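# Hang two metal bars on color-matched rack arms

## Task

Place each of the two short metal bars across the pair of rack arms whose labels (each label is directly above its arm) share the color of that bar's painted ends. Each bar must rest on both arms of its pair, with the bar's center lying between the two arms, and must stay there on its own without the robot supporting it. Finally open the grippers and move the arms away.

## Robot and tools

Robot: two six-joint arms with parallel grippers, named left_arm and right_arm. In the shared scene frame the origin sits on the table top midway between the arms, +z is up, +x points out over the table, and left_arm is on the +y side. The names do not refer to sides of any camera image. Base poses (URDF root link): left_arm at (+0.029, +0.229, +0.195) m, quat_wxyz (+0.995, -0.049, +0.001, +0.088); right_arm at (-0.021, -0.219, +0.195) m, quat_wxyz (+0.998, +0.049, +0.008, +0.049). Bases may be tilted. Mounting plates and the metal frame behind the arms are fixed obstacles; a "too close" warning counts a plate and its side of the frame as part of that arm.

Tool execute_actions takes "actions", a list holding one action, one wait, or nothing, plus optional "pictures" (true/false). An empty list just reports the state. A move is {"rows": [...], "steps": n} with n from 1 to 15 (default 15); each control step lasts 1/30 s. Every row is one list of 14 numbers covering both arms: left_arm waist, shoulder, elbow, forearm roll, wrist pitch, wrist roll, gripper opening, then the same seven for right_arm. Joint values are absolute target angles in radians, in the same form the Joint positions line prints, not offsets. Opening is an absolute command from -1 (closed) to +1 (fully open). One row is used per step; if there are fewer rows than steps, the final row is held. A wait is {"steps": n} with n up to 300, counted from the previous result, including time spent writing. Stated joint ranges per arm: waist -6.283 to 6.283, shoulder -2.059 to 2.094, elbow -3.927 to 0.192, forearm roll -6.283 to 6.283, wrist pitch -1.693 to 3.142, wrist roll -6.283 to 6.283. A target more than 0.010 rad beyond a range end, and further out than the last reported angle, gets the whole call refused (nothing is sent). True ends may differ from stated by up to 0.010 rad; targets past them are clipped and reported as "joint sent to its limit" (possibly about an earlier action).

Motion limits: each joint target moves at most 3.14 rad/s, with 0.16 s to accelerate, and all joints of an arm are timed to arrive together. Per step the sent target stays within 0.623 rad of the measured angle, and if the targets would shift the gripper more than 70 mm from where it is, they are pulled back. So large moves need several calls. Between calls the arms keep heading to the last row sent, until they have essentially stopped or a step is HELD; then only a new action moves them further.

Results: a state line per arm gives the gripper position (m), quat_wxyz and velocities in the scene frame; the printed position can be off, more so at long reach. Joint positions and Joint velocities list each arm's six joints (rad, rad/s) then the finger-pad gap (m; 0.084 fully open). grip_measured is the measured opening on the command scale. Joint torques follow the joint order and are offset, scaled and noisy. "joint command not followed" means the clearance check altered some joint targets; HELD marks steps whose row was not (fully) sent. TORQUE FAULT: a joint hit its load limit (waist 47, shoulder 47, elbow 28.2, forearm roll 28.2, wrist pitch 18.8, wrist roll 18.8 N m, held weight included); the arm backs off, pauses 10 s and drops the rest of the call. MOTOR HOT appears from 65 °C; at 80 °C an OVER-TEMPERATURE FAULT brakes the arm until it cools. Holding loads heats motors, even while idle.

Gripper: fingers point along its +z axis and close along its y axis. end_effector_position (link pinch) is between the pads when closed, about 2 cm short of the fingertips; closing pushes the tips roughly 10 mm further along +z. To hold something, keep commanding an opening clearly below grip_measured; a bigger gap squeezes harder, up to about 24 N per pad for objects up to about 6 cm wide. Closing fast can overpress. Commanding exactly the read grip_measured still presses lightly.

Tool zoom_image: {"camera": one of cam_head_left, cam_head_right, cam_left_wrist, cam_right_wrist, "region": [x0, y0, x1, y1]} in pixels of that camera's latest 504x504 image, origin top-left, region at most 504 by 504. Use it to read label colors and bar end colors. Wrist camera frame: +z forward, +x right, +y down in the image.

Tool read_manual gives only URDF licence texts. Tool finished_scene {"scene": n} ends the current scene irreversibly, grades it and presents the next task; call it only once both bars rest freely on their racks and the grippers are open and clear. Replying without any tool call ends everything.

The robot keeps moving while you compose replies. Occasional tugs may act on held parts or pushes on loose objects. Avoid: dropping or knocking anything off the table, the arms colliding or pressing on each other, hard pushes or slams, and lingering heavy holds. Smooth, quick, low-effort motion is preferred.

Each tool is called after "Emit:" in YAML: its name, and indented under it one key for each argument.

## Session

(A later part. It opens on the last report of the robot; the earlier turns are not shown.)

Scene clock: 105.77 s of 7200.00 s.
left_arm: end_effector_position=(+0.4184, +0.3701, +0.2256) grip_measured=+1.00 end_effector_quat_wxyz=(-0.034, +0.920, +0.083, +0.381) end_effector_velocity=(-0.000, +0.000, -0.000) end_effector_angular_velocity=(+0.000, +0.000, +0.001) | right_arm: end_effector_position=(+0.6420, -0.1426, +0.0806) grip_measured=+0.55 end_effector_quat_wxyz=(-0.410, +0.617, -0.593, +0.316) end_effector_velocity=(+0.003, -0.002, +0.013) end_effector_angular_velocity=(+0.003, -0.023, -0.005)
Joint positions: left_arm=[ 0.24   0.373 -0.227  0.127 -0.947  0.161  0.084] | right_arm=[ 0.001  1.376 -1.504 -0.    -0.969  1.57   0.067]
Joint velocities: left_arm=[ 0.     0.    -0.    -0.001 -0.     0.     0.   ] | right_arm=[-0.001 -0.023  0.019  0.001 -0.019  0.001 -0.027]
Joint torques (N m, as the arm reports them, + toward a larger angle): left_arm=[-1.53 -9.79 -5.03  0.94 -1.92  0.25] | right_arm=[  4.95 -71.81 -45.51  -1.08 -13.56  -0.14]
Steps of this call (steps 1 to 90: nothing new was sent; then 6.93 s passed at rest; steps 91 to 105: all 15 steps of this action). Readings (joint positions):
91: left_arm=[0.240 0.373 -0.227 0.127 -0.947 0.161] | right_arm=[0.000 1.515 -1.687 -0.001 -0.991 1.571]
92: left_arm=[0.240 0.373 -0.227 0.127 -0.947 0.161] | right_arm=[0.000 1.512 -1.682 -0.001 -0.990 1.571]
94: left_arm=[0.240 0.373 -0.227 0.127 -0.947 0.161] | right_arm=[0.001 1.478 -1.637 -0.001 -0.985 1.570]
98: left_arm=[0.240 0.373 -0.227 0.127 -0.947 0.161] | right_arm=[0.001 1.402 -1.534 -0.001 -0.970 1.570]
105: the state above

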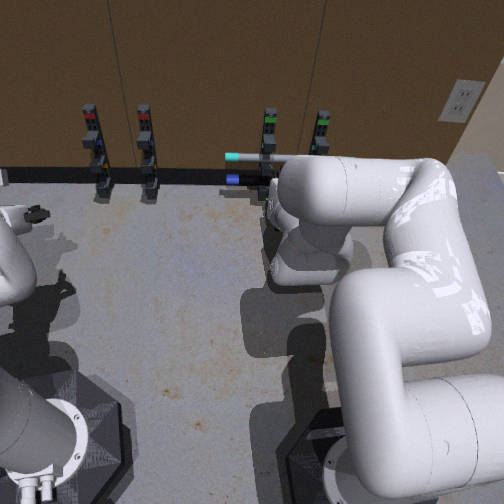

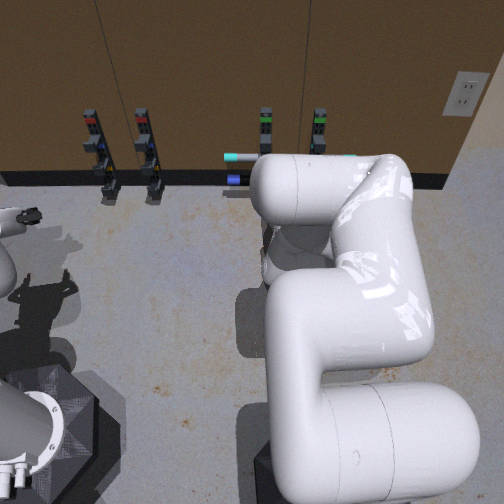

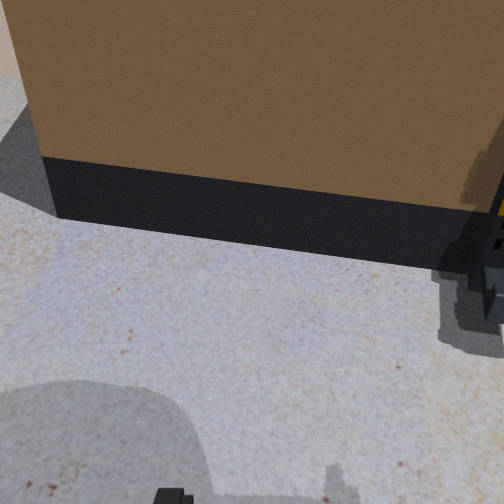

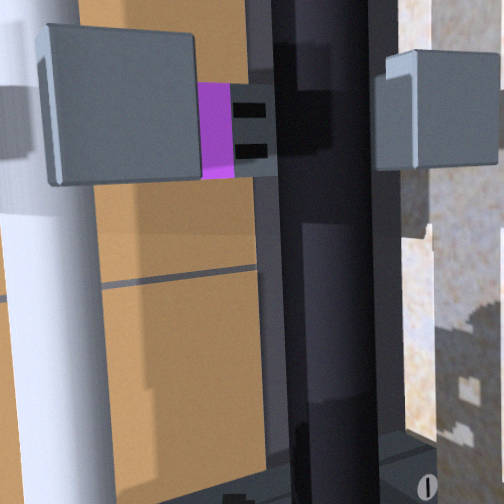

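Emit:
execute_actions:
  actions:
    - {"rows":[[0.24,0.373,-0.227,0.127,-0.947,0.161,1,0,1.4,-1.35,0,-1.15,1.57,1]],"steps":15}
  pictures: false

Emit:
execute_actions:
  actions:
    - {"rows":[[0.24,0.373,-0.227,0.127,-0.947,0.161,1,0,1.22,-1.2,0,-1.19,1.57,1]],"steps":15}
  pictures: false

Emit:
execute_actions:
  actions:
    - {"rows":[[0.24,0.373,-0.227,0.127,-0.947,0.161,1,0,1.33,-1.45,0,-1.05,1.57,1]],"steps":15}
  pictures: false

Emit:
execute_actions:
  actions:
    - {"steps":10}

Scene clock: 119.90 s of 7200.00 s.
left_arm: end_effector_position=(+0.4184, +0.3701, +0.2256) grip_measured=+1.00 end_effector_quat_wxyz=(-0.034, +0.920, +0.083, +0.381) end_effector_velocity=(-0.000, -0.000, -0.000) end_effector_angular_velocity=(-0.000, +0.001, +0.000) | right_arm: end_effector_position=(+0.5849, -0.1470, +0.0622) grip_measured=+1.00 end_effector_quat_wxyz=(-0.413, +0.615, -0.592, +0.319) end_effector_velocity=(-0.017, +0.000, -0.014) end_effector_angular_velocity=(-0.004, +0.031, +0.005)
Joint positions: left_arm=[ 0.24   0.373 -0.227  0.127 -0.947  0.161  0.084] | right_arm=[-0.     1.397 -1.355  0.    -1.149  1.57   0.084]
Joint velocities: left_arm=[-0.     0.001 -0.    -0.001  0.     0.     0.   ] | right_arm=[ 0.001  0.011  0.035 -0.    -0.014 -0.002  0.   ]
Joint torques (N m, as the arm reports them, + toward a larger angle): left_arm=[ -1.36 -10.07  -4.64   0.87  -1.6    0.3 ] | right_arm=[  2.08 -29.18  -8.16  -0.22  -1.96  -0.64]
Steps of this call (steps 1 to 15: the robot went on to your last target; steps 16 to 90: nothing new was sent; then 10.63 s passed at rest; steps 91 to 105: all 15 steps of this action). Readings (joint positions):
91: left_arm=[0.240 0.373 -0.227 0.127 -0.947 0.161] | right_arm=[0.000 1.372 -1.502 -0.000 -0.978 1.570]
92: left_arm=[0.240 0.373 -0.227 0.127 -0.947 0.161] | right_arm=[0.000 1.373 -1.499 -0.000 -0.982 1.570]
94: left_arm=[0.240 0.373 -0.227 0.127 -0.947 0.161] | right_arm=[-0.001 1.375 -1.470 0.001 -1.024 1.571]
98: left_arm=[0.240 0.373 -0.227 0.127 -0.947 0.161] | right_arm=[-0.001 1.388 -1.388 0.000 -1.124 1.571]
105: the state above

Scene clock: 120.40 s of 7200.00 s.
left_arm: end_effector_position=(+0.4184, +0.3701, +0.2256) grip_measured=+1.00 end_effector_quat_wxyz=(-0.034, +0.920, +0.083, +0.381) end_effector_velocity=(-0.000, -0.000, -0.000) end_effector_angular_velocity=(-0.000, +0.000, -0.001) | right_arm: end_effector_position=(+0.5917, -0.1529, +0.1290) grip_measured=+1.00 end_effector_quat_wxyz=(-0.432, +0.602, -0.582, +0.336) end_effector_velocity=(-0.001, -0.001, +0.007) end_effector_angular_velocity=(+0.000, -0.005, -0.000)
Joint positions: left_arm=[ 0.24   0.373 -0.227  0.127 -0.947  0.161  0.084] | right_arm=[-0.     1.223 -1.201  0.    -1.189  1.57   0.084]
Joint velocities: left_arm=[-0.     0.     0.     0.001 -0.     0.    -0.   ] | right_arm=[ 0.    -0.02   0.019 -0.    -0.005 -0.    -0.   ]
Joint torques (N m, as the arm reports them, + toward a larger angle): left_arm=[ -1.67 -10.23  -4.89   0.81  -2.15   0.5 ] | right_arm=[  2.89 -28.72  -8.54  -0.28  -1.88  -1.01]
Steps of this call (steps 1 to 15: all 15 steps of this action). Readings (joint positions):
1: left_arm=[0.240 0.373 -0.227 0.127 -0.947 0.161] | right_arm=[-0.000 1.397 -1.354 0.000 -1.150 1.570]
2: left_arm=[0.240 0.373 -0.227 0.127 -0.947 0.161] | right_arm=[-0.000 1.394 -1.349 0.000 -1.151 1.570]
4: left_arm=[0.240 0.373 -0.227 0.127 -0.947 0.161] | right_arm=[-0.000 1.356 -1.309 0.000 -1.160 1.570]
8: left_arm=[0.240 0.373 -0.227 0.127 -0.947 0.161] | right_arm=[0.000 1.248 -1.232 -0.000 -1.184 1.570]
15: the state above

Scene clock: 120.90 s of 7200.00 s.
left_arm: end_effector_position=(+0.4184, +0.3701, +0.2256) grip_measured=+1.00 end_effector_quat_wxyz=(-0.034, +0.920, +0.083, +0.381) end_effector_velocity=(+0.000, +0.000, +0.000) end_effector_angular_velocity=(+0.000, -0.000, +0.001) | right_arm: end_effector_position=(+0.6415, -0.1463, +0.1116) grip_measured=+1.00 end_effector_quat_wxyz=(-0.432, +0.601, -0.581, +0.337) end_effector_velocity=(+0.008, +0.001, -0.001) end_effector_angular_velocity=(+0.000, -0.002, -0.000)
Joint positions: left_arm=[ 0.24   0.373 -0.227  0.127 -0.947  0.161  0.084] | right_arm=[-0.     1.329 -1.446  0.    -1.052  1.57   0.084]
Joint velocities: left_arm=[ 0. -0. -0. -0.  0.  0. -0.] | right_arm=[-0.     0.013 -0.036 -0.     0.021 -0.     0.   ]
Joint torques (N m, as the arm reports them, + toward a larger angle): left_arm=[-0.73 -9.84 -4.79  0.91 -1.99  0.15] | right_arm=[  2.29 -31.6  -11.38   0.06  -1.85  -0.85]
Steps of this call (steps 1 to 15: all 15 steps of this action). Readings (joint positions):
1: left_arm=[0.240 0.373 -0.227 0.127 -0.947 0.161] | right_arm=[-0.000 1.222 -1.201 0.000 -1.189 1.570]
2: left_arm=[0.240 0.373 -0.227 0.127 -0.947 0.161] | right_arm=[-0.000 1.223 -1.204 0.000 -1.188 1.570]
4: left_arm=[0.240 0.373 -0.227 0.127 -0.947 0.161] | right_arm=[-0.000 1.242 -1.246 0.000 -1.163 1.570]
8: left_arm=[0.240 0.373 -0.227 0.127 -0.947 0.161] | right_arm=[0.000 1.306 -1.396 -0.000 -1.081 1.570]
15: the state above

Scene clock: 121.23 s of 7200.00 s.
left_arm: end_effector_position=(+0.4184, +0.3701, +0.2256) grip_measured=+1.00 end_effector_quat_wxyz=(-0.034, +0.920, +0.083, +0.381) end_effector_velocity=(-0.000, -0.000, -0.000) end_effector_angular_velocity=(+0.000, +0.000, -0.000) | right_arm: end_effector_position=(+0.6423, -0.1462, +0.1117) grip_measured=+1.00 end_effector_quat_wxyz=(-0.432, +0.601, -0.581, +0.337) end_effector_velocity=(+0.001, +0.000, +0.000) end_effector_angular_velocity=(+0.000, -0.001, +0.000)
Joint positions: left_arm=[ 0.24   0.373 -0.227  0.127 -0.947  0.161  0.084] | right_arm=[-0.     1.33  -1.45   0.    -1.05   1.57   0.084]
Joint velocities: left_arm=[-0.001  0.    -0.    -0.     0.     0.    -0.   ] | right_arm=[-0.     0.    -0.002 -0.     0.001  0.    -0.   ]
Joint torques (N m, as the arm reports them, + toward a larger angle): left_arm=[-1.8  -9.94 -4.85  0.93 -1.85  0.35] | right_arm=[  3.25 -31.36 -11.61  -0.39  -1.81  -1.01]
Steps of this call (steps 1 to 10: the robot went on to your last target). Readings (joint positions):
1: left_arm=[0.240 0.373 -0.227 0.127 -0.947 0.161] | right_arm=[-0.000 1.329 -1.447 0.000 -1.051 1.570]
2: left_arm=[0.240 0.373 -0.227 0.127 -0.947 0.161] | right_arm=[-0.000 1.329 -1.448 0.000 -1.051 1.570]
4: left_arm=[0.240 0.373 -0.227 0.127 -0.947 0.161] | right_arm=[-0.000 1.330 -1.449 0.000 -1.051 1.570]
8: left_arm=[0.240 0.373 -0.227 0.127 -0.947 0.161] | right_arm=[-0.000 1.330 -1.450 0.000 -1.050 1.570]
10: the state above

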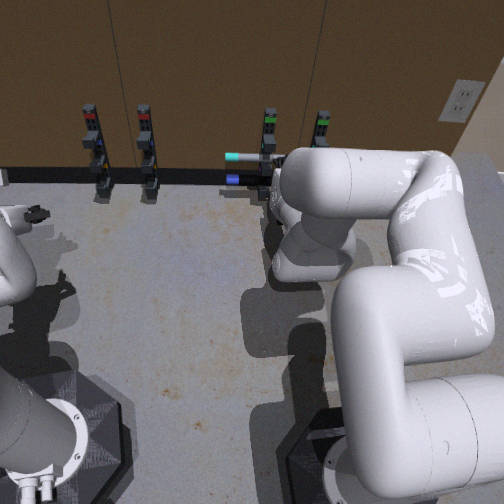

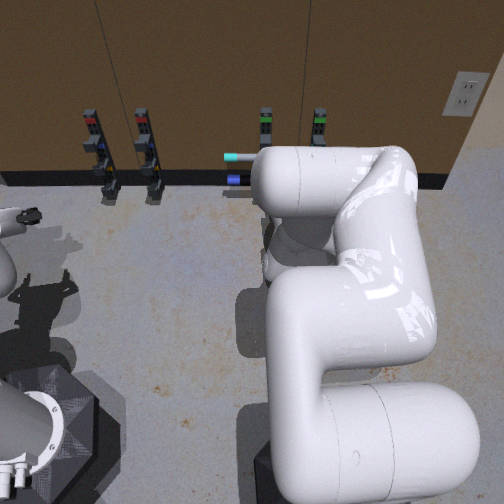

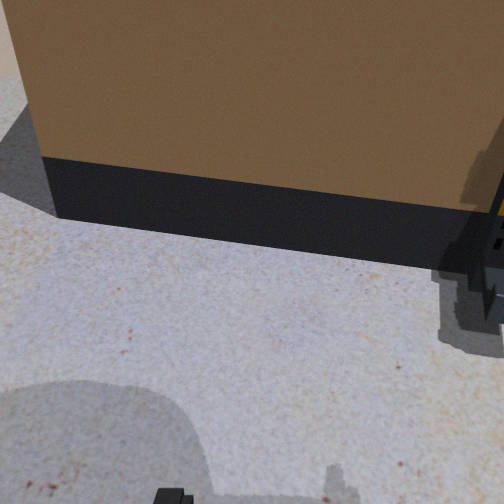

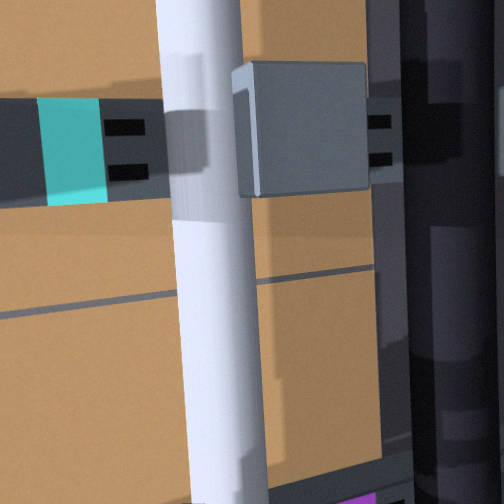

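Try closing.

Emit:
execute_actions:
  actions:
    - {"rows":[[0.24,0.373,-0.227,0.127,-0.947,0.161,1,0,1.33,-1.45,0,-1.05,1.57,-1]],"steps":15}
  pictures: false

Emit:
execute_actions:
  actions:
    - {"steps":20}
  pictures: false

Scene clock: 126.60 s of 7200.00 s.
left_arm: end_effector_position=(+0.4184, +0.3701, +0.2256) grip_measured=+1.00 end_effector_quat_wxyz=(-0.034, +0.920, +0.083, +0.381) end_effector_velocity=(-0.000, +0.000, -0.000) end_effector_angular_velocity=(+0.000, +0.000, +0.001) | right_arm: end_effector_position=(+0.6433, -0.1488, +0.1126) grip_measured=-1.00 end_effector_quat_wxyz=(-0.432, +0.599, -0.582, +0.339) end_effector_velocity=(-0.009, +0.014, -0.014) end_effector_angular_velocity=(-0.007, +0.037, +0.034)
Joint positions: left_arm=[ 0.24   0.373 -0.227  0.127 -0.947  0.161  0.084] | right_arm=[-0.003  1.329 -1.451  0.002 -1.051  1.57   0.   ]
Joint velocities: left_arm=[ 0.     0.    -0.    -0.001 -0.     0.    -0.   ] | right_arm=[ 0.015  0.008  0.013 -0.014  0.02  -0.003  0.   ]
Joint torques (N m, as the arm reports them, + toward a larger angle): left_arm=[ -1.2  -10.07  -5.42   0.91  -2.27   0.41] | right_arm=[ 10.93 -26.8   -7.98  -2.76  -1.37  -0.74]
Steps of this call (steps 1 to 15: the robot went on to your last target; steps 16 to 90: nothing new was sent; then 1.87 s passed at rest; steps 91 to 105: all 15 steps of this action). Readings (joint positions):
91: left_arm=[0.240 0.373 -0.227 0.127 -0.947 0.161] | right_arm=[0.000 1.330 -1.450 0.000 -1.050 1.570]
92: left_arm=[0.240 0.373 -0.227 0.127 -0.947 0.161] | right_arm=[0.000 1.330 -1.450 0.000 -1.050 1.570]
94: left_arm=[0.240 0.373 -0.227 0.127 -0.947 0.161] | right_arm=[0.000 1.330 -1.450 -0.000 -1.050 1.570]
98: left_arm=[0.240 0.373 -0.227 0.127 -0.947 0.161] | right_arm=[-0.002 1.329 -1.451 0.001 -1.051 1.570]
105: the state above

Scene clock: 127.27 s of 7200.00 s.
left_arm: end_effector_position=(+0.4184, +0.3701, +0.2256) grip_measured=+1.00 end_effector_quat_wxyz=(-0.034, +0.920, +0.083, +0.381) end_effector_velocity=(-0.000, +0.000, +0.000) end_effector_angular_velocity=(+0.000, -0.000, +0.001) | right_arm: end_effector_position=(+0.6416, -0.1458, +0.1106) grip_measured=-1.00 end_effector_quat_wxyz=(-0.432, +0.602, -0.581, +0.336) end_effector_velocity=(+0.001, -0.002, +0.001) end_effector_angular_velocity=(+0.000, -0.003, -0.003)
Joint positions: left_arm=[ 0.24   0.373 -0.227  0.127 -0.947  0.161  0.084] | right_arm=[ 0.     1.331 -1.449 -0.    -1.049  1.57   0.   ]
Joint velocities: left_arm=[ 0.001 -0.     0.    -0.     0.    -0.    -0.   ] | right_arm=[-0.002 -0.002 -0.001  0.001 -0.001  0.     0.   ]
Joint torques (N m, as the arm reports them, + toward a larger angle): left_arm=[-0.86 -9.84 -4.93  1.35 -1.87  0.04] | right_arm=[  1.54 -36.15 -15.41   0.32  -2.92  -0.74]
Steps of this call (steps 1 to 15: the robot went on to your last target; steps 16 to 20: nothing new was sent). Readings (joint positions):
1: left_arm=[0.240 0.373 -0.227 0.127 -0.947 0.161] | right_arm=[-0.003 1.329 -1.450 0.001 -1.050 1.570]
2: left_arm=[0.240 0.373 -0.227 0.127 -0.947 0.161] | right_arm=[-0.002 1.330 -1.449 0.001 -1.049 1.570]
4: left_arm=[0.240 0.373 -0.227 0.127 -0.947 0.161] | right_arm=[0.002 1.332 -1.448 -0.002 -1.048 1.570]
8: left_arm=[0.240 0.373 -0.227 0.127 -0.947 0.161] | right_arm=[0.004 1.331 -1.448 -0.002 -1.049 1.570]
20: the state above
All arms were judged still, so your last target was given up. Only a new action makes them travel on or press farther. Fingers that are still opening or closing keep moving.

Emit:
execute_actions:
  actions:
    - {"rows":[[0.24,0.373,-0.227,0.127,-0.947,0.161,1,0,1.33,-1.45,0,-1.05,1.57,1]],"steps":15}
  pictures: false

Emit:
execute_actions:
  actions:
    - {"rows":[[0.24,0.373,-0.227,0.127,-0.947,0.161,1,0,1.39,-1.61,0,-0.95,1.57,1]],"steps":15}
  pictures: false

Emit:
execute_actions:
  actions:
    - {"rows":[[0.24,0.373,-0.227,0.127,-0.947,0.161,1,0,1.39,-1.61,0,-0.95,1.57,-1]],"steps":15}
  pictures: false

Emit:
execute_actions:
  actions:
    - {"steps":20}

Scene clock: 136.63 s of 7200.00 s.
left_arm: end_effector_position=(+0.4184, +0.3701, +0.2256) grip_measured=+1.00 end_effector_quat_wxyz=(-0.034, +0.920, +0.083, +0.381) end_effector_velocity=(-0.000, +0.001, -0.000) end_effector_angular_velocity=(+0.000, +0.000, +0.002) | right_arm: end_effector_position=(+0.6360, -0.1456, +0.0998) grip_measured=-0.23 end_effector_quat_wxyz=(-0.424, +0.608, -0.586, +0.329) end_effector_velocity=(-0.008, +0.001, -0.017) end_effector_angular_velocity=(-0.004, +0.042, +0.004)
Joint positions: left_arm=[ 0.24   0.373 -0.227  0.127 -0.947  0.161  0.084] | right_arm=[ 0.     1.339 -1.442 -0.    -1.037  1.57   0.034]
Joint velocities: left_arm=[ 0.    -0.     0.    -0.002 -0.     0.    -0.   ] | right_arm=[-0.     0.015  0.004 -0.     0.024  0.     0.039]
Joint torques (N m, as the arm reports them, + toward a larger angle): left_arm=[-1.16 -9.81 -5.02  0.88 -2.23  0.2 ] | right_arm=[  1.05 -59.68 -35.45  -0.17 -10.13  -0.08]
Steps of this call (steps 1 to 90: nothing new was sent; then 5.87 s passed at rest; steps 91 to 105: all 15 steps of this action). Readings (joint positions):
91: left_arm=[0.240 0.373 -0.227 0.127 -0.947 0.161] | right_arm=[0.000 1.330 -1.450 -0.000 -1.050 1.570]
92: left_arm=[0.240 0.373 -0.227 0.127 -0.947 0.161] | right_arm=[0.000 1.331 -1.448 -0.000 -1.049 1.570]
94: left_arm=[0.240 0.373 -0.227 0.127 -0.947 0.161] | right_arm=[0.000 1.333 -1.446 -0.000 -1.047 1.570]
98: left_arm=[0.240 0.373 -0.227 0.127 -0.947 0.161] | right_arm=[0.000 1.335 -1.444 -0.000 -1.043 1.570]
105: the state above

Scene clock: 146.90 s of 7200.00 s.
left_arm: end_effector_position=(+0.4184, +0.3701, +0.2256) grip_measured=+1.00 end_effector_quat_wxyz=(-0.034, +0.920, +0.083, +0.381) end_effector_velocity=(+0.000, -0.000, -0.000) end_effector_angular_velocity=(+0.000, +0.000, -0.001) | right_arm: end_effector_position=(+0.6447, -0.1468, +0.0843) grip_measured=+1.00 end_effector_quat_wxyz=(-0.413, +0.612, -0.593, +0.320) end_effector_velocity=(-0.000, -0.000, -0.000) end_effector_angular_velocity=(+0.000, +0.001, -0.000)
Joint positions: left_arm=[ 0.24   0.373 -0.227  0.127 -0.947  0.161  0.084] | right_arm=[-0.004  1.375 -1.509  0.002 -0.977  1.571  0.084]
Joint velocities: left_arm=[-0.001  0.    -0.     0.     0.     0.     0.   ] | right_arm=[-0.     0.001 -0.     0.    -0.     0.    -0.   ]
Joint torques (N m, as the arm reports them, + toward a larger angle): left_arm=[ -1.87 -10.6   -5.01   1.31  -1.93   0.29] | right_arm=[  5.35 -33.64 -13.51  -1.3   -2.25  -0.88]
TORQUE FAULT: the external load on joint 3 (elbow) of the right arm reached its load limit, and that arm stopped for 10 seconds. A torque fault stops only its own arm. That arm's remaining commands of this call were not run. Joint 3 (elbow) of that arm moved back by up to 3 degrees. That arm holds there, with its grip as last carried out, and accepts commands again: back off and push less far. That arm stops again, at the same cost, whenever a joint's load reaches its limit.
The stop of the right arm began at step 8 of this call (marked STOPPED below). From that step on that arm followed nothing that you had sent. 8 of its steps, steps kept back included, did not run and will not run. Nothing is kept back now, and the robot has no last target.
Steps of this call (steps 1 to 15: all 15 steps of this action; steps 16 to 308: the stop continued). Readings (joint positions):
1: left_arm=[0.240 0.373 -0.227 0.127 -0.947 0.161] | right_arm=[0.000 1.339 -1.442 -0.000 -1.036 1.570]
2: left_arm=[0.240 0.373 -0.227 0.127 -0.947 0.161] | right_arm=[0.000 1.341 -1.446 -0.000 -1.033 1.570]
4: left_arm=[0.240 0.373 -0.227 0.127 -0.947 0.161] | right_arm=[-0.001 1.357 -1.481 0.001 -1.010 1.570]
8: left_arm=[0.240 0.373 -0.227 0.127 -0.947 0.161] | right_arm=[-0.005 1.380 -1.557 0.003 -0.981 1.572] STOPPED (the right arm)
308: the state above

Scene clock: 146.93 s of 7200.00 s.
left_arm: end_effector_position=(+0.4184, +0.3701, +0.2256) grip_measured=+1.00 end_effector_quat_wxyz=(-0.034, +0.920, +0.083, +0.381) end_effector_velocity=(-0.000, +0.000, -0.000) end_effector_angular_velocity=(-0.000, +0.000, +0.001) | right_arm: end_effector_position=(+0.6447, -0.1468, +0.0843) grip_measured=+1.00 end_effector_quat_wxyz=(-0.413, +0.612, -0.593, +0.320) end_effector_velocity=(-0.000, -0.000, -0.000) end_effector_angular_velocity=(-0.000, +0.001, -0.000)
Joint positions: left_arm=[ 0.24   0.373 -0.227  0.127 -0.947  0.161  0.084] | right_arm=[-0.004  1.375 -1.509  0.002 -0.977  1.571  0.084]
Joint velocities: left_arm=[ 0.001  0.     0.    -0.     0.    -0.    -0.   ] | right_arm=[-0.  0.  0. -0. -0.  0.  0.]
Joint torques (N m, as the arm reports them, + toward a larger angle): left_arm=[-1.48 -9.59 -4.59  1.44 -1.97  0.36] | right_arm=[  5.84 -33.46 -13.85  -1.78  -2.49  -1.03]
A stop began in an earlier call of the same reply, so what this call sent did not run. Send another action.
Steps of this call (step 1: nothing new was sent). Readings (joint positions):
1: the state above

Scene clock: 146.97 s of 7200.00 s.
left_arm: end_effector_position=(+0.4184, +0.3701, +0.2256) grip_measured=+1.00 end_effector_quat_wxyz=(-0.034, +0.920, +0.083, +0.381) end_effector_velocity=(+0.000, -0.000, +0.000) end_effector_angular_velocity=(+0.000, -0.001, -0.002) | right_arm: end_effector_position=(+0.6447, -0.1468, +0.0843) grip_measured=+1.00 end_effector_quat_wxyz=(-0.413, +0.612, -0.593, +0.320) end_effector_velocity=(-0.000, -0.000, -0.000) end_effector_angular_velocity=(+0.000, +0.001, -0.000)
Joint positions: left_arm=[ 0.24   0.373 -0.227  0.127 -0.947  0.161  0.084] | right_arm=[-0.004  1.375 -1.509  0.002 -0.977  1.571  0.084]
Joint velocities: left_arm=[-0.001 -0.    -0.     0.001 -0.     0.     0.   ] | right_arm=[ 0.  0.  0.  0. -0.  0. -0.]
Joint torques (N m, as the arm reports them, + toward a larger angle): left_arm=[-0.95 -9.9  -4.7   0.67 -2.11  0.61] | right_arm=[  4.83 -32.7  -13.33  -1.54  -2.49  -0.69]
A stop began in an earlier call of the same reply, so what this call sent did not run. Send another action.
Steps of this call (step 1: nothing new was sent). Readings (joint positions):
1: the state above

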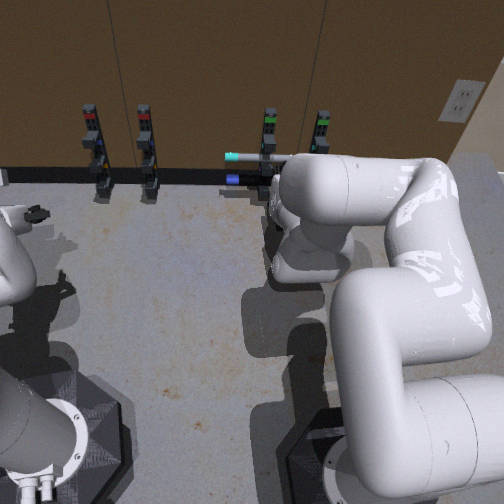

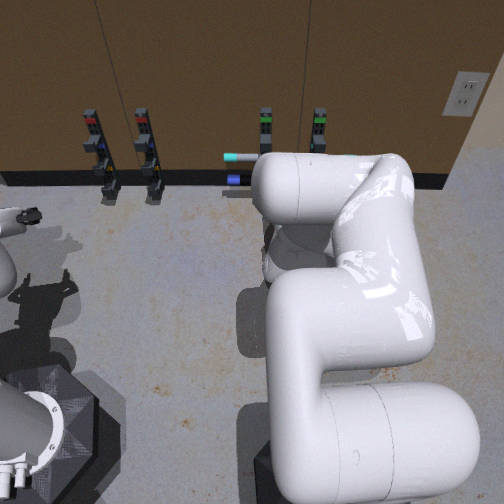

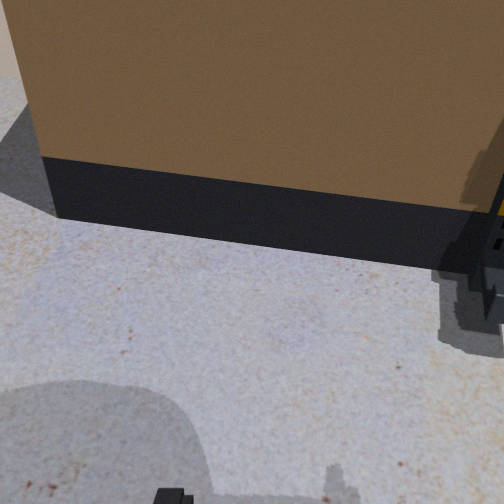

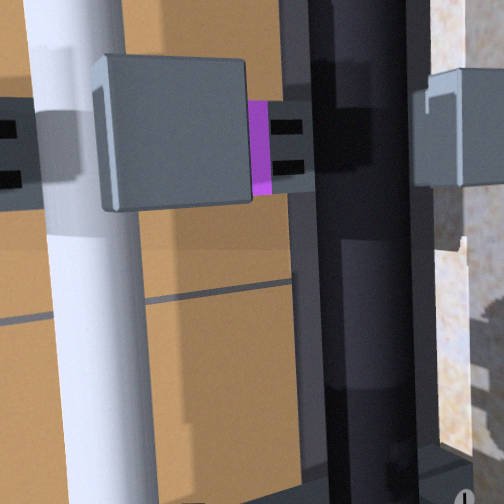

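Emit:
execute_actions:
  actions:
    - {"rows":[[0.24,0.373,-0.227,0.127,-0.947,0.161,1,-0.004,1.375,-1.509,0,-0.977,1.57,-1]],"steps":15}
  pictures: false

Emit:
execute_actions:
  actions:
    - {"steps":20}
  pictures: false

Scene clock: 152.70 s of 7200.00 s.
left_arm: end_effector_position=(+0.4184, +0.3701, +0.2256) grip_measured=+1.00 end_effector_quat_wxyz=(-0.034, +0.920, +0.083, +0.381) end_effector_velocity=(-0.000, -0.000, -0.000) end_effector_angular_velocity=(-0.001, +0.000, -0.001) | right_arm: end_effector_position=(+0.6396, -0.1444, +0.0773) grip_measured=-0.89 end_effector_quat_wxyz=(-0.409, +0.617, -0.594, +0.315) end_effector_velocity=(+0.010, -0.000, +0.019) end_effector_angular_velocity=(+0.007, -0.056, -0.006)
Joint positions: left_arm=[ 0.24   0.373 -0.227  0.127 -0.947  0.161  0.084] | right_arm=[-0.002  1.381 -1.502 -0.001 -0.973  1.57   0.005]
Joint velocities: left_arm=[ 0.     0.001  0.     0.002 -0.    -0.     0.   ] | right_arm=[ 0.    -0.008 -0.013 -0.001 -0.035  0.002 -0.152]
Joint torques (N m, as the arm reports them, + toward a larger angle): left_arm=[-0.76 -9.44 -5.3  -0.06 -2.15  0.39] | right_arm=[  2.94 -45.43 -27.14  -0.81  -4.18  -0.65]
Steps of this call (steps 1 to 90: nothing new was sent; then 2.23 s passed at rest; steps 91 to 105: all 15 steps of this action). Readings (joint positions):
91: left_arm=[0.240 0.373 -0.227 0.127 -0.947 0.161] | right_arm=[-0.004 1.375 -1.509 0.002 -0.977 1.571]
92: left_arm=[0.240 0.373 -0.227 0.127 -0.947 0.161] | right_arm=[-0.005 1.375 -1.509 0.002 -0.978 1.571]
94: left_arm=[0.240 0.373 -0.227 0.127 -0.947 0.161] | right_arm=[-0.005 1.373 -1.511 0.002 -0.979 1.571]
98: left_arm=[0.240 0.373 -0.227 0.127 -0.947 0.161] | right_arm=[-0.004 1.374 -1.509 -0.000 -0.977 1.570]
105: the state above

Scene clock: 153.37 s of 7200.00 s.
left_arm: end_effector_position=(+0.4184, +0.3701, +0.2256) grip_measured=+1.00 end_effector_quat_wxyz=(-0.034, +0.920, +0.083, +0.381) end_effector_velocity=(+0.000, -0.000, +0.000) end_effector_angular_velocity=(+0.000, -0.000, -0.000) | right_arm: end_effector_position=(+0.6450, -0.1460, +0.0849) grip_measured=-1.00 end_effector_quat_wxyz=(-0.414, +0.613, -0.592, +0.321) end_effector_velocity=(-0.001, +0.000, -0.002) end_effector_angular_velocity=(-0.000, +0.004, +0.001)
Joint positions: left_arm=[ 0.24   0.373 -0.227  0.127 -0.947  0.161  0.084] | right_arm=[-0.004  1.375 -1.509 -0.    -0.977  1.57   0.   ]
Joint velocities: left_arm=[-0. -0. -0.  0. -0. -0.  0.] | right_arm=[ 0.     0.003  0.001 -0.     0.001 -0.     0.   ]
Joint torques (N m, as the arm reports them, + toward a larger angle): left_arm=[ -0.81 -10.05  -5.31   0.6   -2.11   0.16] | right_arm=[  2.44 -31.73 -11.81  -0.31  -1.83  -1.09]
Steps of this call (steps 1 to 15: the robot went on to your last target; steps 16 to 20: nothing new was sent). Readings (joint positions):
1: left_arm=[0.240 0.373 -0.227 0.127 -0.947 0.161] | right_arm=[-0.002 1.380 -1.503 -0.001 -0.975 1.570]
2: left_arm=[0.240 0.373 -0.227 0.127 -0.947 0.161] | right_arm=[-0.002 1.377 -1.508 -0.001 -0.978 1.570]
4: left_arm=[0.240 0.373 -0.227 0.127 -0.947 0.161] | right_arm=[-0.003 1.371 -1.515 -0.001 -0.980 1.570]
8: left_arm=[0.240 0.373 -0.227 0.127 -0.947 0.161] | right_arm=[-0.004 1.373 -1.512 -0.000 -0.978 1.570]
20: the state above
All arms were judged still, so your last target was given up. Only a new action makes them travel on or press farther. Fingers that are still opening or closing keep moving.

Emit:
execute_actions:
  actions:
    - {"rows":[[0.24,0.373,-0.227,0.127,-0.947,0.161,1,0,1.4,-1.35,0,-1.15,1.57,1]],"steps":15}
  pictures: false

Emit:
execute_actions:
  actions:
    - {"rows":[[0.24,0.373,-0.227,0.127,-0.947,0.161,1,0,1.27,-1.25,0,-1.17,-1.57,1]],"steps":15}
  pictures: false

Emit:
execute_actions:
  actions:
    - {"steps":40}
  pictures: false

Emit:
execute_actions:
  actions:
    - {"rows":[[0.24,0.373,-0.227,0.127,-0.947,0.161,1,0,1.42,-1.62,0,-0.97,-1.57,1]],"steps":15}
  pictures: false

Emit:
execute_actions:
  actions:
    - {"steps":10}

Scene clock: 170.83 s of 7200.00 s.
left_arm: end_effector_position=(+0.4184, +0.3701, +0.2256) grip_measured=+1.00 end_effector_quat_wxyz=(-0.034, +0.920, +0.083, +0.381) end_effector_velocity=(+0.000, +0.000, +0.000) end_effector_angular_velocity=(-0.000, -0.000, +0.000) | right_arm: end_effector_position=(+0.5833, -0.1469, +0.0601) grip_measured=+0.99 end_effector_quat_wxyz=(-0.412, +0.616, -0.592, +0.317) end_effector_velocity=(-0.009, -0.000, -0.002) end_effector_angular_velocity=(-0.000, +0.001, +0.001)
Joint positions: left_arm=[ 0.24   0.373 -0.227  0.127 -0.947  0.161  0.084] | right_arm=[-0.     1.399 -1.353 -0.    -1.148  1.57   0.084]
Joint velocities: left_arm=[ 0.001 -0.    -0.     0.    -0.    -0.    -0.   ] | right_arm=[ 0.     0.001  0.023 -0.    -0.024  0.     0.004]
Joint torques (N m, as the arm reports them, + toward a larger angle): left_arm=[-1.52 -9.93 -4.64  0.71 -1.89  0.45] | right_arm=[  2.7  -28.04  -7.82  -0.13  -1.98  -0.72]
Steps of this call (steps 1 to 90: nothing new was sent; then 13.97 s passed at rest; steps 91 to 105: all 15 steps of this action). Readings (joint positions):
91: left_arm=[0.240 0.373 -0.227 0.127 -0.947 0.161] | right_arm=[-0.004 1.375 -1.509 -0.000 -0.977 1.570]
92: left_arm=[0.240 0.373 -0.227 0.127 -0.947 0.161] | right_arm=[-0.004 1.375 -1.506 -0.000 -0.982 1.570]
94: left_arm=[0.240 0.373 -0.227 0.127 -0.947 0.161] | right_arm=[-0.003 1.378 -1.471 -0.000 -1.025 1.570]
98: left_arm=[0.240 0.373 -0.227 0.127 -0.947 0.161] | right_arm=[-0.001 1.400 -1.374 0.000 -1.117 1.570]
105: the state above

Scene clock: 171.33 s of 7200.00 s.
left_arm: end_effector_position=(+0.4184, +0.3701, +0.2256) grip_measured=+1.00 end_effector_quat_wxyz=(-0.034, +0.920, +0.083, +0.381) end_effector_velocity=(-0.000, +0.001, -0.000) end_effector_angular_velocity=(+0.000, +0.000, +0.002) | right_arm: end_effector_position=(+0.5932, -0.1508, +0.1097) grip_measured=+1.00 end_effector_quat_wxyz=(-0.227, +0.807, -0.241, +0.490) end_effector_velocity=(-0.006, -0.002, +0.008) end_effector_angular_velocity=(-2.256, -0.316, +1.048)
Joint positions: left_arm=[ 0.24   0.373 -0.227  0.127 -0.947  0.161  0.084] | right_arm=[ 0.     1.274 -1.254 -0.    -1.169  0.616  0.084]
Joint velocities: left_arm=[ 0.001  0.    -0.    -0.001 -0.    -0.    -0.   ] | right_arm=[-0.    -0.039  0.052  0.001 -0.005 -2.507  0.   ]
Joint torques (N m, as the arm reports them, + toward a larger angle): left_arm=[-2.12 -9.58 -4.81  0.85 -2.1   0.38] | right_arm=[  2.77 -28.28  -8.5    0.15  -1.68  -0.59]
Steps of this call (steps 1 to 15: all 15 steps of this action). Readings (joint positions):
1: left_arm=[0.240 0.373 -0.227 0.127 -0.947 0.161] | right_arm=[-0.000 1.399 -1.352 -0.000 -1.149 1.570]
2: left_arm=[0.240 0.373 -0.227 0.127 -0.947 0.161] | right_arm=[-0.000 1.398 -1.351 -0.000 -1.149 1.565]
4: left_arm=[0.240 0.373 -0.227 0.127 -0.947 0.161] | right_arm=[-0.000 1.387 -1.341 0.000 -1.151 1.516]
8: left_arm=[0.240 0.373 -0.227 0.127 -0.947 0.161] | right_arm=[-0.000 1.326 -1.297 -0.000 -1.161 1.220]
15: the state above

Scene clock: 172.67 s of 7200.00 s.
left_arm: end_effector_position=(+0.4184, +0.3701, +0.2256) grip_measured=+1.00 end_effector_quat_wxyz=(-0.034, +0.920, +0.083, +0.381) end_effector_velocity=(-0.000, -0.000, -0.000) end_effector_angular_velocity=(-0.000, +0.000, -0.000) | right_arm: end_effector_position=(+0.5932, -0.1510, +0.1111) grip_measured=+1.00 end_effector_quat_wxyz=(+0.331, +0.585, +0.605, +0.427) end_effector_velocity=(-0.000, -0.000, -0.000) end_effector_angular_velocity=(-0.005, -0.000, +0.002)
Joint positions: left_arm=[ 0.24   0.373 -0.227  0.127 -0.947  0.161  0.084] | right_arm=[-0.     1.27  -1.25   0.    -1.17  -1.569  0.084]
Joint velocities: left_arm=[-0.     0.001 -0.     0.     0.    -0.     0.   ] | right_arm=[ 0.     0.     0.     0.     0.    -0.005  0.   ]
Joint torques (N m, as the arm reports them, + toward a larger angle): left_arm=[-1.29 -9.77 -5.13  1.3  -1.83  0.41] | right_arm=[  2.13 -29.38  -8.46   0.22  -1.9   -0.55]
Steps of this call (steps 1 to 40: the robot went on to your last target). Readings (joint positions):
1: left_arm=[0.240 0.373 -0.227 0.127 -0.947 0.161] | right_arm=[0.000 1.273 -1.252 -0.000 -1.169 0.532]
2: left_arm=[0.240 0.373 -0.227 0.127 -0.947 0.161] | right_arm=[0.000 1.272 -1.251 0.000 -1.170 0.448]
4: left_arm=[0.240 0.373 -0.227 0.127 -0.947 0.161] | right_arm=[0.000 1.271 -1.251 -0.000 -1.170 0.280]
8: left_arm=[0.240 0.373 -0.227 0.127 -0.947 0.161] | right_arm=[0.000 1.271 -1.250 -0.000 -1.170 -0.056]
40: the state above

Scene clock: 183.07 s of 7200.00 s.
left_arm: end_effector_position=(+0.4184, +0.3701, +0.2256) grip_measured=+1.00 end_effector_quat_wxyz=(-0.034, +0.920, +0.083, +0.381) end_effector_velocity=(+0.000, -0.001, +0.000) end_effector_angular_velocity=(+0.000, -0.000, -0.001) | right_arm: end_effector_position=(+0.6593, -0.1448, +0.1106) grip_measured=+1.00 end_effector_quat_wxyz=(+0.354, +0.572, +0.587, +0.450) end_effector_velocity=(-0.000, +0.000, -0.000) end_effector_angular_velocity=(+0.000, +0.000, +0.000)
Joint positions: left_arm=[ 0.24   0.373 -0.227  0.127 -0.947  0.161  0.084] | right_arm=[-0.     1.408 -1.575  0.001 -1.063 -1.57   0.084]
Joint velocities: left_arm=[-0.003 -0.     0.    -0.001  0.    -0.    -0.   ] | right_arm=[ 0.  0.  0. -0. -0.  0.  0.]
Joint torques (N m, as the arm reports them, + toward a larger angle): left_arm=[-1.05 -9.46 -4.51  1.4  -2.05  0.35] | right_arm=[  2.08 -32.3  -12.45  -0.54  -2.16  -0.42]
TORQUE FAULT: the external load on joint 5 (wrist pitch) of the right arm reached its load limit, and that arm stopped for 10 seconds. A torque fault stops only its own arm. That arm's remaining commands of this call were not run. Joint 5 (wrist pitch) of that arm moved back by up to 3 degrees. That arm holds there, with its grip as last carried out, and accepts commands again: back off and push less far. That arm stops again, at the same cost, whenever a joint's load reaches its limit.
The stop of the right arm began at step 12 of this call (marked STOPPED below). From that step on that arm followed nothing that you had sent. 4 of its steps, steps kept back included, did not run and will not run. Nothing is kept back now, and the robot has no last target.
Steps of this call (steps 1 to 15: all 15 steps of this action; steps 16 to 312: the stop continued). Readings (joint positions):
1: left_arm=[0.240 0.373 -0.227 0.127 -0.947 0.161] | right_arm=[-0.000 1.270 -1.250 0.000 -1.170 -1.570]
2: left_arm=[0.240 0.373 -0.227 0.127 -0.947 0.161] | right_arm=[-0.000 1.272 -1.254 0.000 -1.168 -1.570]
4: left_arm=[0.240 0.373 -0.227 0.127 -0.947 0.161] | right_arm=[-0.000 1.291 -1.300 0.000 -1.141 -1.570]
8: left_arm=[0.240 0.373 -0.227 0.127 -0.947 0.161] | right_arm=[-0.001 1.374 -1.507 0.000 -1.032 -1.570]
12: left_arm=[0.240 0.373 -0.227 0.127 -0.947 0.161] | right_arm=[-0.000 1.409 -1.572 0.001 -1.020 -1.570] STOPPED (the right arm)
312: the state above

Scene clock: 183.10 s of 7200.00 s.
left_arm: end_effector_position=(+0.4184, +0.3701, +0.2256) grip_measured=+1.00 end_effector_quat_wxyz=(-0.034, +0.920, +0.083, +0.381) end_effector_velocity=(-0.000, +0.001, -0.000) end_effector_angular_velocity=(+0.000, +0.000, +0.002) | right_arm: end_effector_position=(+0.6593, -0.1448, +0.1106) grip_measured=+1.00 end_effector_quat_wxyz=(+0.354, +0.572, +0.587, +0.450) end_effector_velocity=(+0.000, -0.000, +0.000) end_effector_angular_velocity=(+0.000, -0.001, +0.000)
Joint positions: left_arm=[ 0.24   0.373 -0.227  0.127 -0.947  0.161  0.084] | right_arm=[-0.     1.408 -1.575  0.001 -1.063 -1.57   0.084]
Joint velocities: left_arm=[-0.     0.    -0.    -0.002  0.     0.     0.   ] | right_arm=[-0. -0. -0. -0. -0.  0.  0.]
Joint torques (N m, as the arm reports them, + toward a larger angle): left_arm=[-1.46 -9.53 -4.84  1.19 -2.02  0.83] | right_arm=[  2.69 -31.99 -12.19  -0.69  -1.89  -0.55]
A stop began in an earlier call of the same reply, so what this call sent did not run. Send another action.
Steps of this call (step 1: nothing new was sent). Readings (joint positions):
1: the state above

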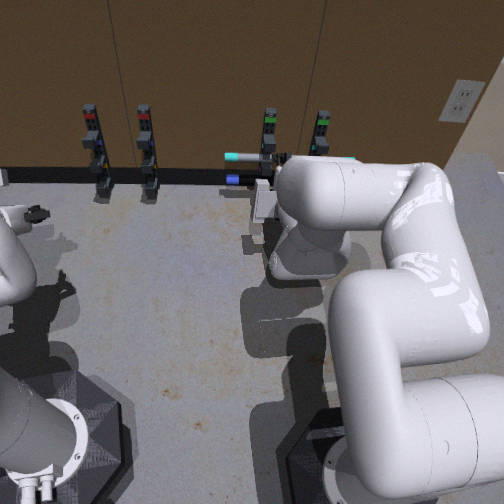

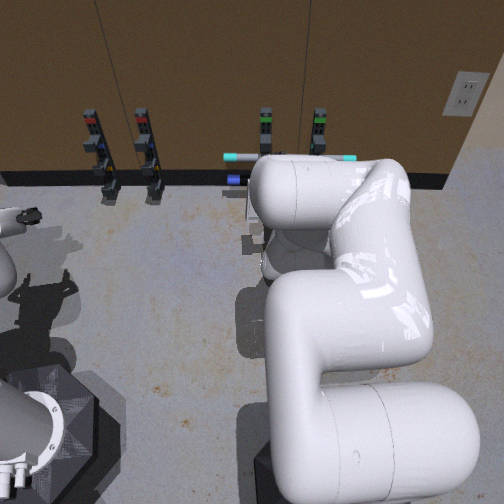

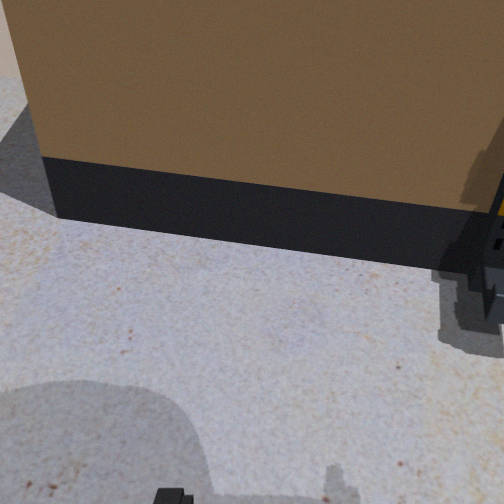

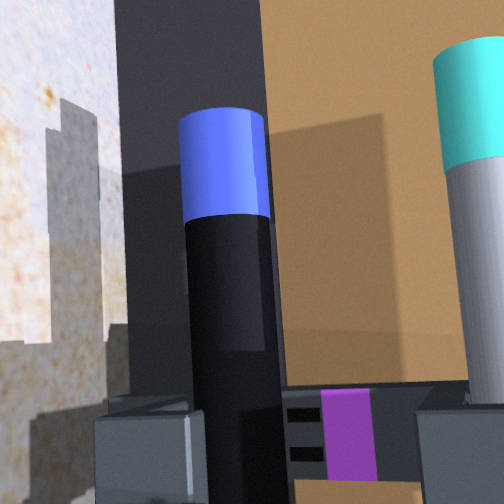

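Emit:
execute_actions:
  actions:
    - {"rows":[[0.24,0.373,-0.227,0.127,-0.947,0.161,1,0,1.408,-1.575,0,-1.063,-1.57,-1]],"steps":15}
  pictures: false

Emit:
execute_actions:
  actions:
    - {"steps":20}
  pictures: false

Scene clock: 190.53 s of 7200.00 s.
left_arm: end_effector_position=(+0.4184, +0.3701, +0.2256) grip_measured=+1.00 end_effector_quat_wxyz=(-0.034, +0.920, +0.083, +0.381) end_effector_velocity=(+0.000, -0.001, +0.000) end_effector_angular_velocity=(-0.000, -0.000, -0.003) | right_arm: end_effector_position=(+0.6603, -0.1453, +0.1176) grip_measured=+0.21 end_effector_quat_wxyz=(+0.361, +0.567, +0.582, +0.457) end_effector_velocity=(-0.000, -0.000, +0.005) end_effector_angular_velocity=(+0.003, -0.025, -0.002)
Joint positions: left_arm=[ 0.24   0.373 -0.227  0.127 -0.947  0.161  0.084] | right_arm=[-0.     1.406 -1.575  0.    -1.085 -1.57   0.053]
Joint velocities: left_arm=[-0.002 -0.     0.     0.002 -0.    -0.     0.   ] | right_arm=[ 0.     0.006 -0.005 -0.    -0.027  0.    -0.014]
Joint torques (N m, as the arm reports them, + toward a larger angle): left_arm=[ -0.7  -10.45  -4.98   0.78  -2.17   0.28] | right_arm=[  2.74 -20.43 -13.34  -0.22   8.82  -0.26]
Steps of this call (steps 1 to 90: nothing new was sent; then 3.93 s passed at rest; steps 91 to 105: all 15 steps of this action). Readings (joint positions):
91: left_arm=[0.240 0.373 -0.227 0.127 -0.947 0.161] | right_arm=[-0.000 1.408 -1.575 0.001 -1.063 -1.570]
92: left_arm=[0.240 0.373 -0.227 0.127 -0.947 0.161] | right_arm=[-0.000 1.408 -1.575 0.001 -1.063 -1.570]
94: left_arm=[0.240 0.373 -0.227 0.127 -0.947 0.161] | right_arm=[-0.000 1.407 -1.575 0.000 -1.066 -1.570]
98: left_arm=[0.240 0.373 -0.227 0.127 -0.947 0.161] | right_arm=[-0.000 1.405 -1.574 0.000 -1.076 -1.570]
105: the state above

Scene clock: 191.20 s of 7200.00 s.
left_arm: end_effector_position=(+0.4184, +0.3701, +0.2256) grip_measured=+1.00 end_effector_quat_wxyz=(-0.034, +0.920, +0.083, +0.381) end_effector_velocity=(+0.000, -0.000, +0.000) end_effector_angular_velocity=(-0.000, -0.000, -0.000) | right_arm: end_effector_position=(+0.6602, -0.1453, +0.1188) grip_measured=+0.13 end_effector_quat_wxyz=(+0.363, +0.566, +0.581, +0.459) end_effector_velocity=(-0.000, +0.000, +0.001) end_effector_angular_velocity=(+0.000, -0.002, +0.001)
Joint positions: left_arm=[ 0.24   0.373 -0.227  0.127 -0.947  0.161  0.084] | right_arm=[-0.     1.407 -1.576  0.    -1.092 -1.57   0.049]
Joint velocities: left_arm=[ 0.    -0.    -0.     0.001  0.    -0.     0.   ] | right_arm=[ 0.    -0.     0.    -0.001 -0.002  0.    -0.001]
Joint torques (N m, as the arm reports them, + toward a larger angle): left_arm=[ -1.12 -10.16  -4.64   0.93  -1.78   0.53] | right_arm=[  4.43 -15.65  -9.02  -0.44   9.7   -0.39]
Steps of this call (steps 1 to 15: the robot went on to your last target; steps 16 to 20: nothing new was sent). Readings (joint positions):
1: left_arm=[0.240 0.373 -0.227 0.127 -0.947 0.161] | right_arm=[-0.000 1.406 -1.575 0.000 -1.086 -1.570]
2: left_arm=[0.240 0.373 -0.227 0.127 -0.947 0.161] | right_arm=[-0.000 1.406 -1.575 0.000 -1.086 -1.570]
4: left_arm=[0.240 0.373 -0.227 0.127 -0.947 0.161] | right_arm=[-0.000 1.406 -1.576 0.000 -1.088 -1.570]
8: left_arm=[0.240 0.373 -0.227 0.127 -0.947 0.161] | right_arm=[-0.000 1.407 -1.576 0.000 -1.090 -1.570]
20: the state above
All arms were judged still, so your last target was given up. Only a new action makes them travel on or press farther. Fingers that are still opening or closing keep moving.

Emit:
execute_actions:
  actions:
    - {"rows":[[0.24,0.373,-0.227,0.127,-0.947,0.161,1,0,1.37,-1.575,0,-1.06,-1.57,-1]],"steps":15}

Scene clock: 196.57 s of 7200.00 s.
left_arm: end_effector_position=(+0.4184, +0.3701, +0.2256) grip_measured=+1.00 end_effector_quat_wxyz=(-0.034, +0.920, +0.083, +0.381) end_effector_velocity=(+0.000, -0.000, +0.000) end_effector_angular_velocity=(+0.000, -0.000, +0.000) | right_arm: end_effector_position=(+0.6693, -0.1446, +0.1305) grip_measured=-0.07 end_effector_quat_wxyz=(+0.361, +0.566, +0.583, +0.458) end_effector_velocity=(+0.005, -0.000, +0.003) end_effector_angular_velocity=(+0.001, +0.011, -0.002)
Joint positions: left_arm=[ 0.24   0.373 -0.227  0.127 -0.947  0.161  0.084] | right_arm=[ 0.001  1.375 -1.571 -0.001 -1.059 -1.57   0.041]
Joint velocities: left_arm=[-0.001 -0.     0.    -0.001 -0.     0.     0.   ] | right_arm=[-0.    -0.011 -0.005  0.002  0.026  0.002  0.002]
Joint torques (N m, as the arm reports them, + toward a larger angle): left_arm=[ -0.84 -10.65  -4.95   0.96  -1.97   0.37] | right_arm=[  2.45 -40.32 -27.32   0.14   0.31  -0.03]
Steps of this call (steps 1 to 100: nothing new was sent; then 1.53 s passed at rest; steps 101 to 115: all 15 steps of this action). Readings (joint positions):
101: left_arm=[0.240 0.373 -0.227 0.127 -0.947 0.161] | right_arm=[-0.000 1.408 -1.575 0.000 -1.091 -1.570]
102: left_arm=[0.240 0.373 -0.227 0.127 -0.947 0.161] | right_arm=[-0.000 1.406 -1.574 0.000 -1.090 -1.570]
104: left_arm=[0.240 0.373 -0.227 0.127 -0.947 0.161] | right_arm=[0.000 1.397 -1.568 0.000 -1.086 -1.570]
108: left_arm=[0.240 0.373 -0.227 0.127 -0.947 0.161] | right_arm=[0.001 1.381 -1.570 -0.001 -1.075 -1.570]
115: the state above

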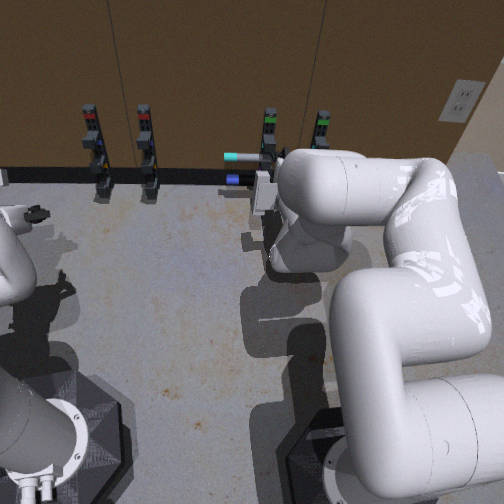

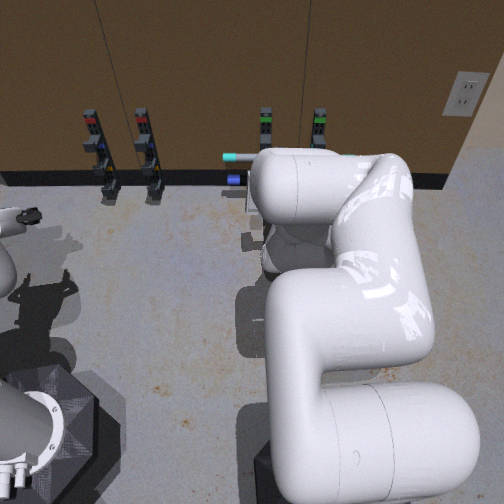

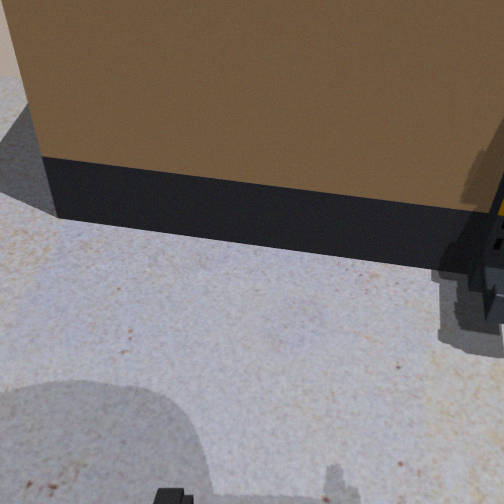

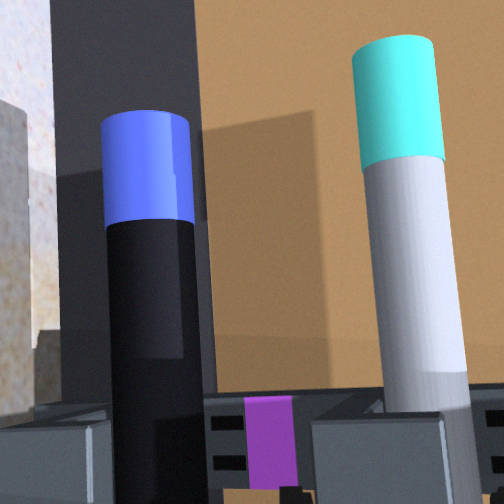

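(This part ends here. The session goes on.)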